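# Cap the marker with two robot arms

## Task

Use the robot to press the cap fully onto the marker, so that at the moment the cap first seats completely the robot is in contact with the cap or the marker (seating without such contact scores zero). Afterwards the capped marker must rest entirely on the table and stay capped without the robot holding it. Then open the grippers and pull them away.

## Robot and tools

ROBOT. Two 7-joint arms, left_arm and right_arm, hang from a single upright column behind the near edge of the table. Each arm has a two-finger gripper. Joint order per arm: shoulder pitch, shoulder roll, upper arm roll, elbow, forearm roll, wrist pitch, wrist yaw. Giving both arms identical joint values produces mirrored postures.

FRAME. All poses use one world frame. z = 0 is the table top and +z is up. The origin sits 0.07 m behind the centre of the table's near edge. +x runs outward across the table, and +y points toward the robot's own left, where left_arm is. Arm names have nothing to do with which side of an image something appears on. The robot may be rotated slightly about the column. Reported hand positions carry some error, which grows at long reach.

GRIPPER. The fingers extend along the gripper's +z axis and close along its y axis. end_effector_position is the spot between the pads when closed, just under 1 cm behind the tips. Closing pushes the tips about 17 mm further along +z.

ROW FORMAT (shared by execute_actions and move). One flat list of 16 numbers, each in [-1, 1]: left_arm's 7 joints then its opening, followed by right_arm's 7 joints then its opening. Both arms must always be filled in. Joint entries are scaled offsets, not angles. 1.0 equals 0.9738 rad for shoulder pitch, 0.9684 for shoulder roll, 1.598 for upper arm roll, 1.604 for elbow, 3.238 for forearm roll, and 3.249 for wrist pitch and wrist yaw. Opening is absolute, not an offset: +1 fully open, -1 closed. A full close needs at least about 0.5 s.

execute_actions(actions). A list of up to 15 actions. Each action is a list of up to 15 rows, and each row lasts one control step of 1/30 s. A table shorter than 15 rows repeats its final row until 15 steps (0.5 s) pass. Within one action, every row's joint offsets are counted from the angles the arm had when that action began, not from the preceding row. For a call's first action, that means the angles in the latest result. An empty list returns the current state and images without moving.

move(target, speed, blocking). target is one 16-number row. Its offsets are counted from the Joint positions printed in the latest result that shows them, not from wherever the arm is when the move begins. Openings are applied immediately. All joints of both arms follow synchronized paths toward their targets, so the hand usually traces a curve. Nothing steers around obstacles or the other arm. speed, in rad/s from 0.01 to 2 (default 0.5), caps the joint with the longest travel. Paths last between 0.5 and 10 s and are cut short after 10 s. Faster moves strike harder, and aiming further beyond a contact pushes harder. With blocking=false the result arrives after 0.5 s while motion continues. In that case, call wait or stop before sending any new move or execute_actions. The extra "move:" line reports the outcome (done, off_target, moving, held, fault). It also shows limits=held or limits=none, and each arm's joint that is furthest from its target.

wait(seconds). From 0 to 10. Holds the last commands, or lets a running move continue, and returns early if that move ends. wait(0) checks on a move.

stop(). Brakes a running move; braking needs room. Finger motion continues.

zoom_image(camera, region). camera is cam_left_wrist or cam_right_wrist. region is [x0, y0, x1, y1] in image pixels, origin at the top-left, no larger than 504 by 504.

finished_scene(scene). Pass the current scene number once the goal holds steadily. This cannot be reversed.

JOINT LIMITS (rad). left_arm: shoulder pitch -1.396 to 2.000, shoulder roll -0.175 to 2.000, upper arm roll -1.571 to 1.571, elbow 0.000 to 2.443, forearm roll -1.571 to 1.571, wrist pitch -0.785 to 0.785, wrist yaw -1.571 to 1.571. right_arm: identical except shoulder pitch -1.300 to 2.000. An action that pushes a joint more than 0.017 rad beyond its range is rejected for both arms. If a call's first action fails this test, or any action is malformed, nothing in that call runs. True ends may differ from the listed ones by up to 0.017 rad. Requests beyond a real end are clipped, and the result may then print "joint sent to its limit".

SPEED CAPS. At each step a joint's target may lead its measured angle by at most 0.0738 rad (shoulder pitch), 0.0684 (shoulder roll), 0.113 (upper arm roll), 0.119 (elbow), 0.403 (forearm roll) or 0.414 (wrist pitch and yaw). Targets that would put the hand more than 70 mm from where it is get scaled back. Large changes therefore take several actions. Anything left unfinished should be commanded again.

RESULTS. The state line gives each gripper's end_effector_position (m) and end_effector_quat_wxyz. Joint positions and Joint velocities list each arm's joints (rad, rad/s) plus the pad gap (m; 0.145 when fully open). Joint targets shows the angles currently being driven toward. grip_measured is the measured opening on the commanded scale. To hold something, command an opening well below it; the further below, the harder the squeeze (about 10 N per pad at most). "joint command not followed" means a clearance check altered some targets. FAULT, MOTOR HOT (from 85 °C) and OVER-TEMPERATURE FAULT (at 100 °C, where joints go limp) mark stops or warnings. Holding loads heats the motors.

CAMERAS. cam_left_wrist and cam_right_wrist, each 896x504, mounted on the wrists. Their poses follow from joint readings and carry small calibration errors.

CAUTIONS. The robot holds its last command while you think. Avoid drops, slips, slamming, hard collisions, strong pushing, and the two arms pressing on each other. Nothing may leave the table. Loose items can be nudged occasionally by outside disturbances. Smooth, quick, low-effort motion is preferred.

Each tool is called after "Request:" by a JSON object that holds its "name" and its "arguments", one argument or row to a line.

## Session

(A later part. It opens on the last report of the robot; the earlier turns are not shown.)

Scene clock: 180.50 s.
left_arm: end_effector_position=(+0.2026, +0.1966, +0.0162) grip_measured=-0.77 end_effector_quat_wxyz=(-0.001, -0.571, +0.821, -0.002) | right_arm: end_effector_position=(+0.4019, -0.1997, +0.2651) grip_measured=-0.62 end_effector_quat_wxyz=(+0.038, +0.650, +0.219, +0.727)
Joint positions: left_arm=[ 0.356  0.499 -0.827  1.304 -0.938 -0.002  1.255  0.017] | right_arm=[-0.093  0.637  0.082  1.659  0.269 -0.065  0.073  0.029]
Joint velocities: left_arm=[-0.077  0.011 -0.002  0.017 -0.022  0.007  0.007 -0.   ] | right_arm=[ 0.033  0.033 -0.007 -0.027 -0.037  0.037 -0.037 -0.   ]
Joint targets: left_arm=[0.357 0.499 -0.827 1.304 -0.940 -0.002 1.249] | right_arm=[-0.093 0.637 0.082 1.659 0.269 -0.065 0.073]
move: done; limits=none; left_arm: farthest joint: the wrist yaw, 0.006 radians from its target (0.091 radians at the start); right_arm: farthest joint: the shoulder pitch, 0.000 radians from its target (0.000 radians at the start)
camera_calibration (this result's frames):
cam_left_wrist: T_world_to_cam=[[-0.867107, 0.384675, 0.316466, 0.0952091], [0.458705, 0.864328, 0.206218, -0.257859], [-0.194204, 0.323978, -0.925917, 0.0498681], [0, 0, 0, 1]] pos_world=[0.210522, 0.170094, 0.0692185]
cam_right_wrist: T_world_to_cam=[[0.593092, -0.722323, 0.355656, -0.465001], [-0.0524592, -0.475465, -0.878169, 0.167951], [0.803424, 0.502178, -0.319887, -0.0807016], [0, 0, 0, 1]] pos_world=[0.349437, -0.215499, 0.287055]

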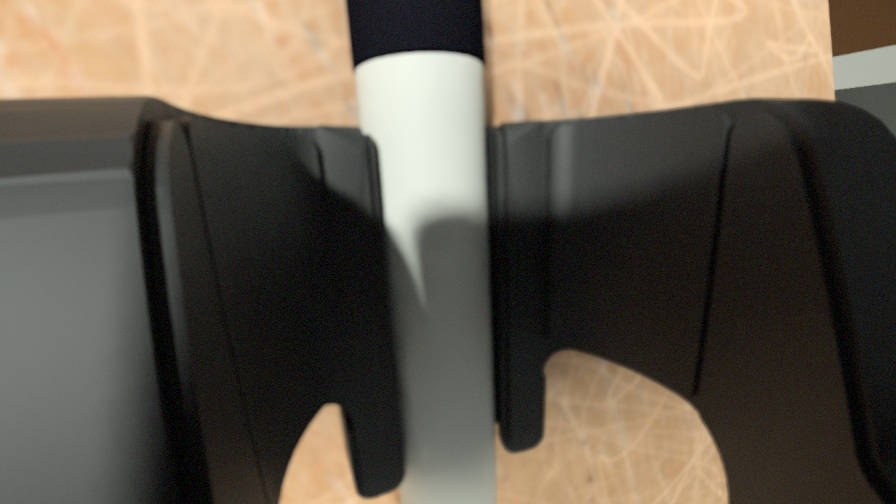

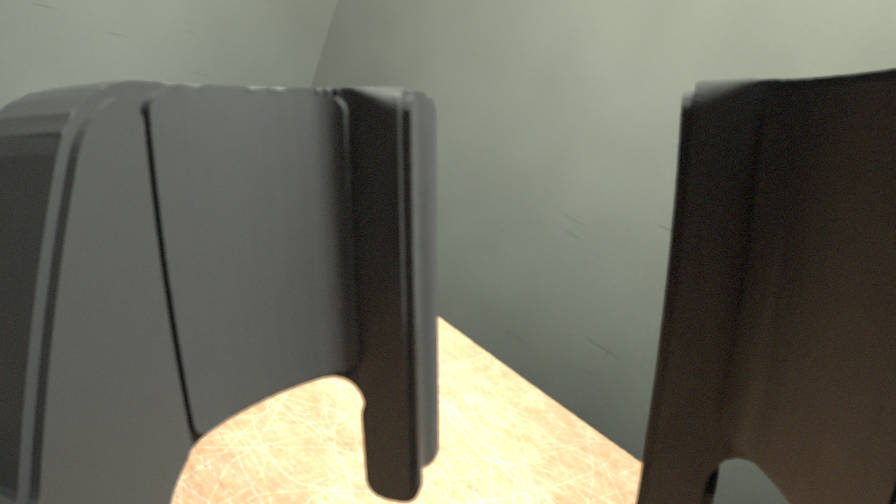

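Request:
{"name": "execute_actions", "arguments": {
  "actions": [
    [[-0.004,0,0,0,0,0,-0.002,-1,0,0,0,0,0,0,0,-0.62],[-0.008,0,0,0,0,0,-0.004,-1,0,0,0,0,0,0,0,-0.62],[-0.012,0,0,0,0,0,-0.005,-1,0,0,0,0,0,0,0,-0.62],[-0.013,0,0,0,0,0,-0.005,-1,0,0,0,0,0,0,0,-0.62],[-0.013,0,0,0,0,0,-0.005,-1,0,0,0,0,0,0,0,-0.62],[-0.013,0,0,0,0,0,-0.005,-1,0,0,0,0,0,0,0,-0.62],[-0.013,0,0,0,0,0,-0.005,-0.8,0,0,0,0,0,0,0,-0.62],[-0.013,0,0,0,0,0,-0.005,-0.7,0,0,0,0,0,0,0,-0.62],[-0.013,0,0,0,0,0,-0.005,-0.6,0,0,0,0,0,0,0,-0.62],[-0.013,0,0,0,0,0,-0.005,-0.45,0,0,0,0,0,0,0,-0.62],[-0.013,0,0,0,0,0,-0.005,-0.3,0,0,0,0,0,0,0,-0.62],[-0.013,0,0,0,0,0,-0.005,-0.15,0,0,0,0,0,0,0,-0.62],[-0.013,0,0,0,0,0,-0.005,0,0,0,0,0,0,0,0,-0.62]]
  ]
}}

Request:
{"name": "move", "arguments": {
  "target": [0.12,0.15,0,0.15,0,0,0.08,0,0,0,0,0,0,0,0,-0.62],
  "speed": 0.6
}}

Scene clock: 185.13 s.
left_arm: end_effector_position=(+0.1995, +0.1952, +0.0135) grip_measured=+0.00 end_effector_quat_wxyz=(-0.002, -0.571, +0.821, -0.003) | right_arm: end_effector_position=(+0.4019, -0.1997, +0.2651) grip_measured=-0.62 end_effector_quat_wxyz=(+0.038, +0.650, +0.219, +0.727)
Joint positions: left_arm=[ 0.344  0.5   -0.827  1.304 -0.939 -0.002  1.245  0.076] | right_arm=[-0.093  0.637  0.082  1.659  0.269 -0.065  0.073  0.029]
Joint velocities: left_arm=[-0.033 -0.011  0.017 -0.012 -0.095  0.051 -0.037  0.   ] | right_arm=[ 0.011 -0.011  0.007 -0.017 -0.007 -0.037 -0.007 -0.   ]
Joint targets: left_arm=[0.343 0.500 -0.827 1.304 -0.938 -0.002 1.239] | right_arm=[-0.093 0.637 0.082 1.659 0.269 -0.065 0.073]
camera_calibration (this result's frames):
cam_left_wrist: T_world_to_cam=[[-0.866534, 0.386727, 0.315532, 0.0934173], [0.459368, 0.865165, 0.20117, -0.254885], [-0.19519, 0.319266, -0.927346, 0.0483296], [0, 0, 0, 1]] pos_world=[0.207469, 0.168961, 0.0666174]
cam_right_wrist: T_world_to_cam=[[0.593092, -0.722323, 0.355656, -0.465001], [-0.0524592, -0.475465, -0.878169, 0.167951], [0.803424, 0.502178, -0.319887, -0.0807016], [0, 0, 0, 1]] pos_world=[0.349437, -0.215499, 0.287055]

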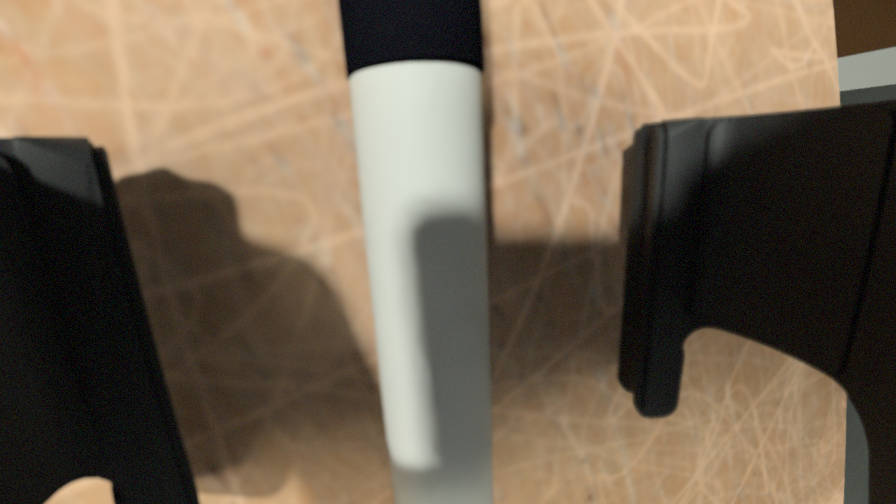

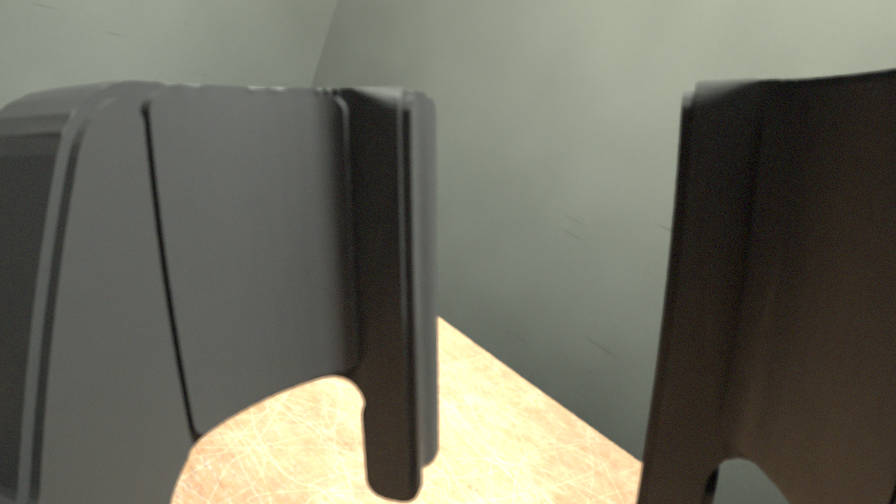

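Scene clock: 186.00 s.
left_arm: end_effector_position=(+0.2151, +0.2330, +0.0841) grip_measured=+0.00 end_effector_quat_wxyz=(+0.047, -0.538, +0.840, +0.055) | right_arm: end_effector_position=(+0.4019, -0.1997, +0.2651) grip_measured=-0.62 end_effector_quat_wxyz=(+0.038, +0.650, +0.219, +0.727)
Joint positions: left_arm=[ 0.463  0.644 -0.826  1.544 -0.939 -0.002  1.499  0.076] | right_arm=[-0.093  0.637  0.082  1.659  0.269 -0.065  0.073  0.029]
Joint velocities: left_arm=[-0.011  0.077 -0.007  0.002 -0.007 -0.051  0.022  0.   ] | right_arm=[-0.077 -0.033 -0.022 -0.002 -0.037 -0.051 -0.037 -0.   ]
Joint targets: left_arm=[0.461 0.645 -0.826 1.545 -0.939 -0.002 1.505] | right_arm=[-0.093 0.637 0.082 1.659 0.269 -0.065 0.073]
move: done; limits=none; left_arm: farthest joint: the wrist yaw, 0.006 radians from its target (0.260 radians at the start); right_arm: farthest joint: the shoulder pitch, 0.000 radians from its target (0.000 radians at the start)
camera_calibration (this result's frames):
cam_left_wrist: T_world_to_cam=[[-0.841453, 0.400789, 0.362387, 0.0574288], [0.518852, 0.786548, 0.334864, -0.314664], [-0.150825, 0.469798, -0.869794, 0.0553666], [0, 0, 0, 1]] pos_world=[0.219939, 0.198471, 0.132716]
cam_right_wrist: T_world_to_cam=[[0.593092, -0.722323, 0.355656, -0.465001], [-0.0524592, -0.475465, -0.878169, 0.167951], [0.803424, 0.502178, -0.319887, -0.0807016], [0, 0, 0, 1]] pos_world=[0.349437, -0.215499, 0.287055]

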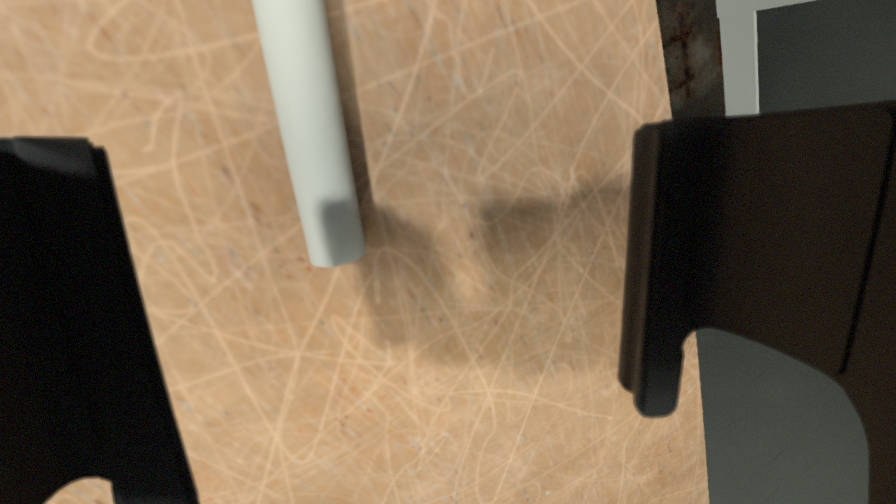

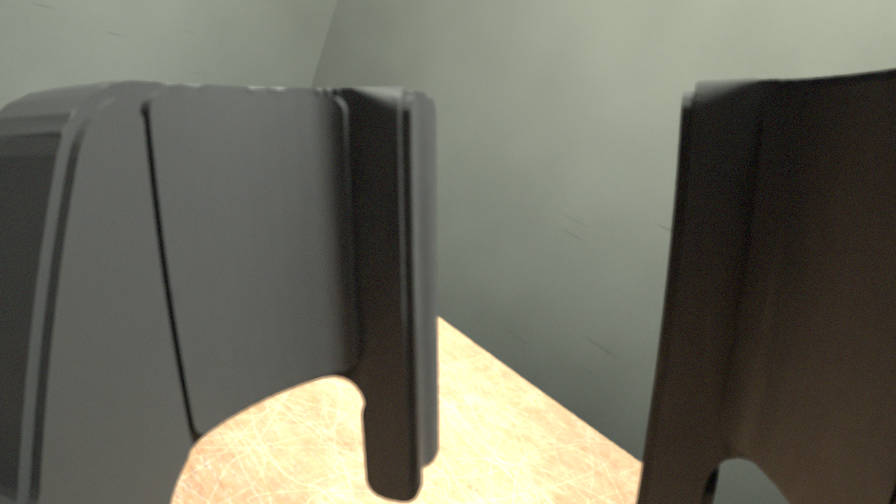

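Request:
{"name": "finished_scene", "arguments": {
  "scene": 1
}}

The scene is finished: the task was done.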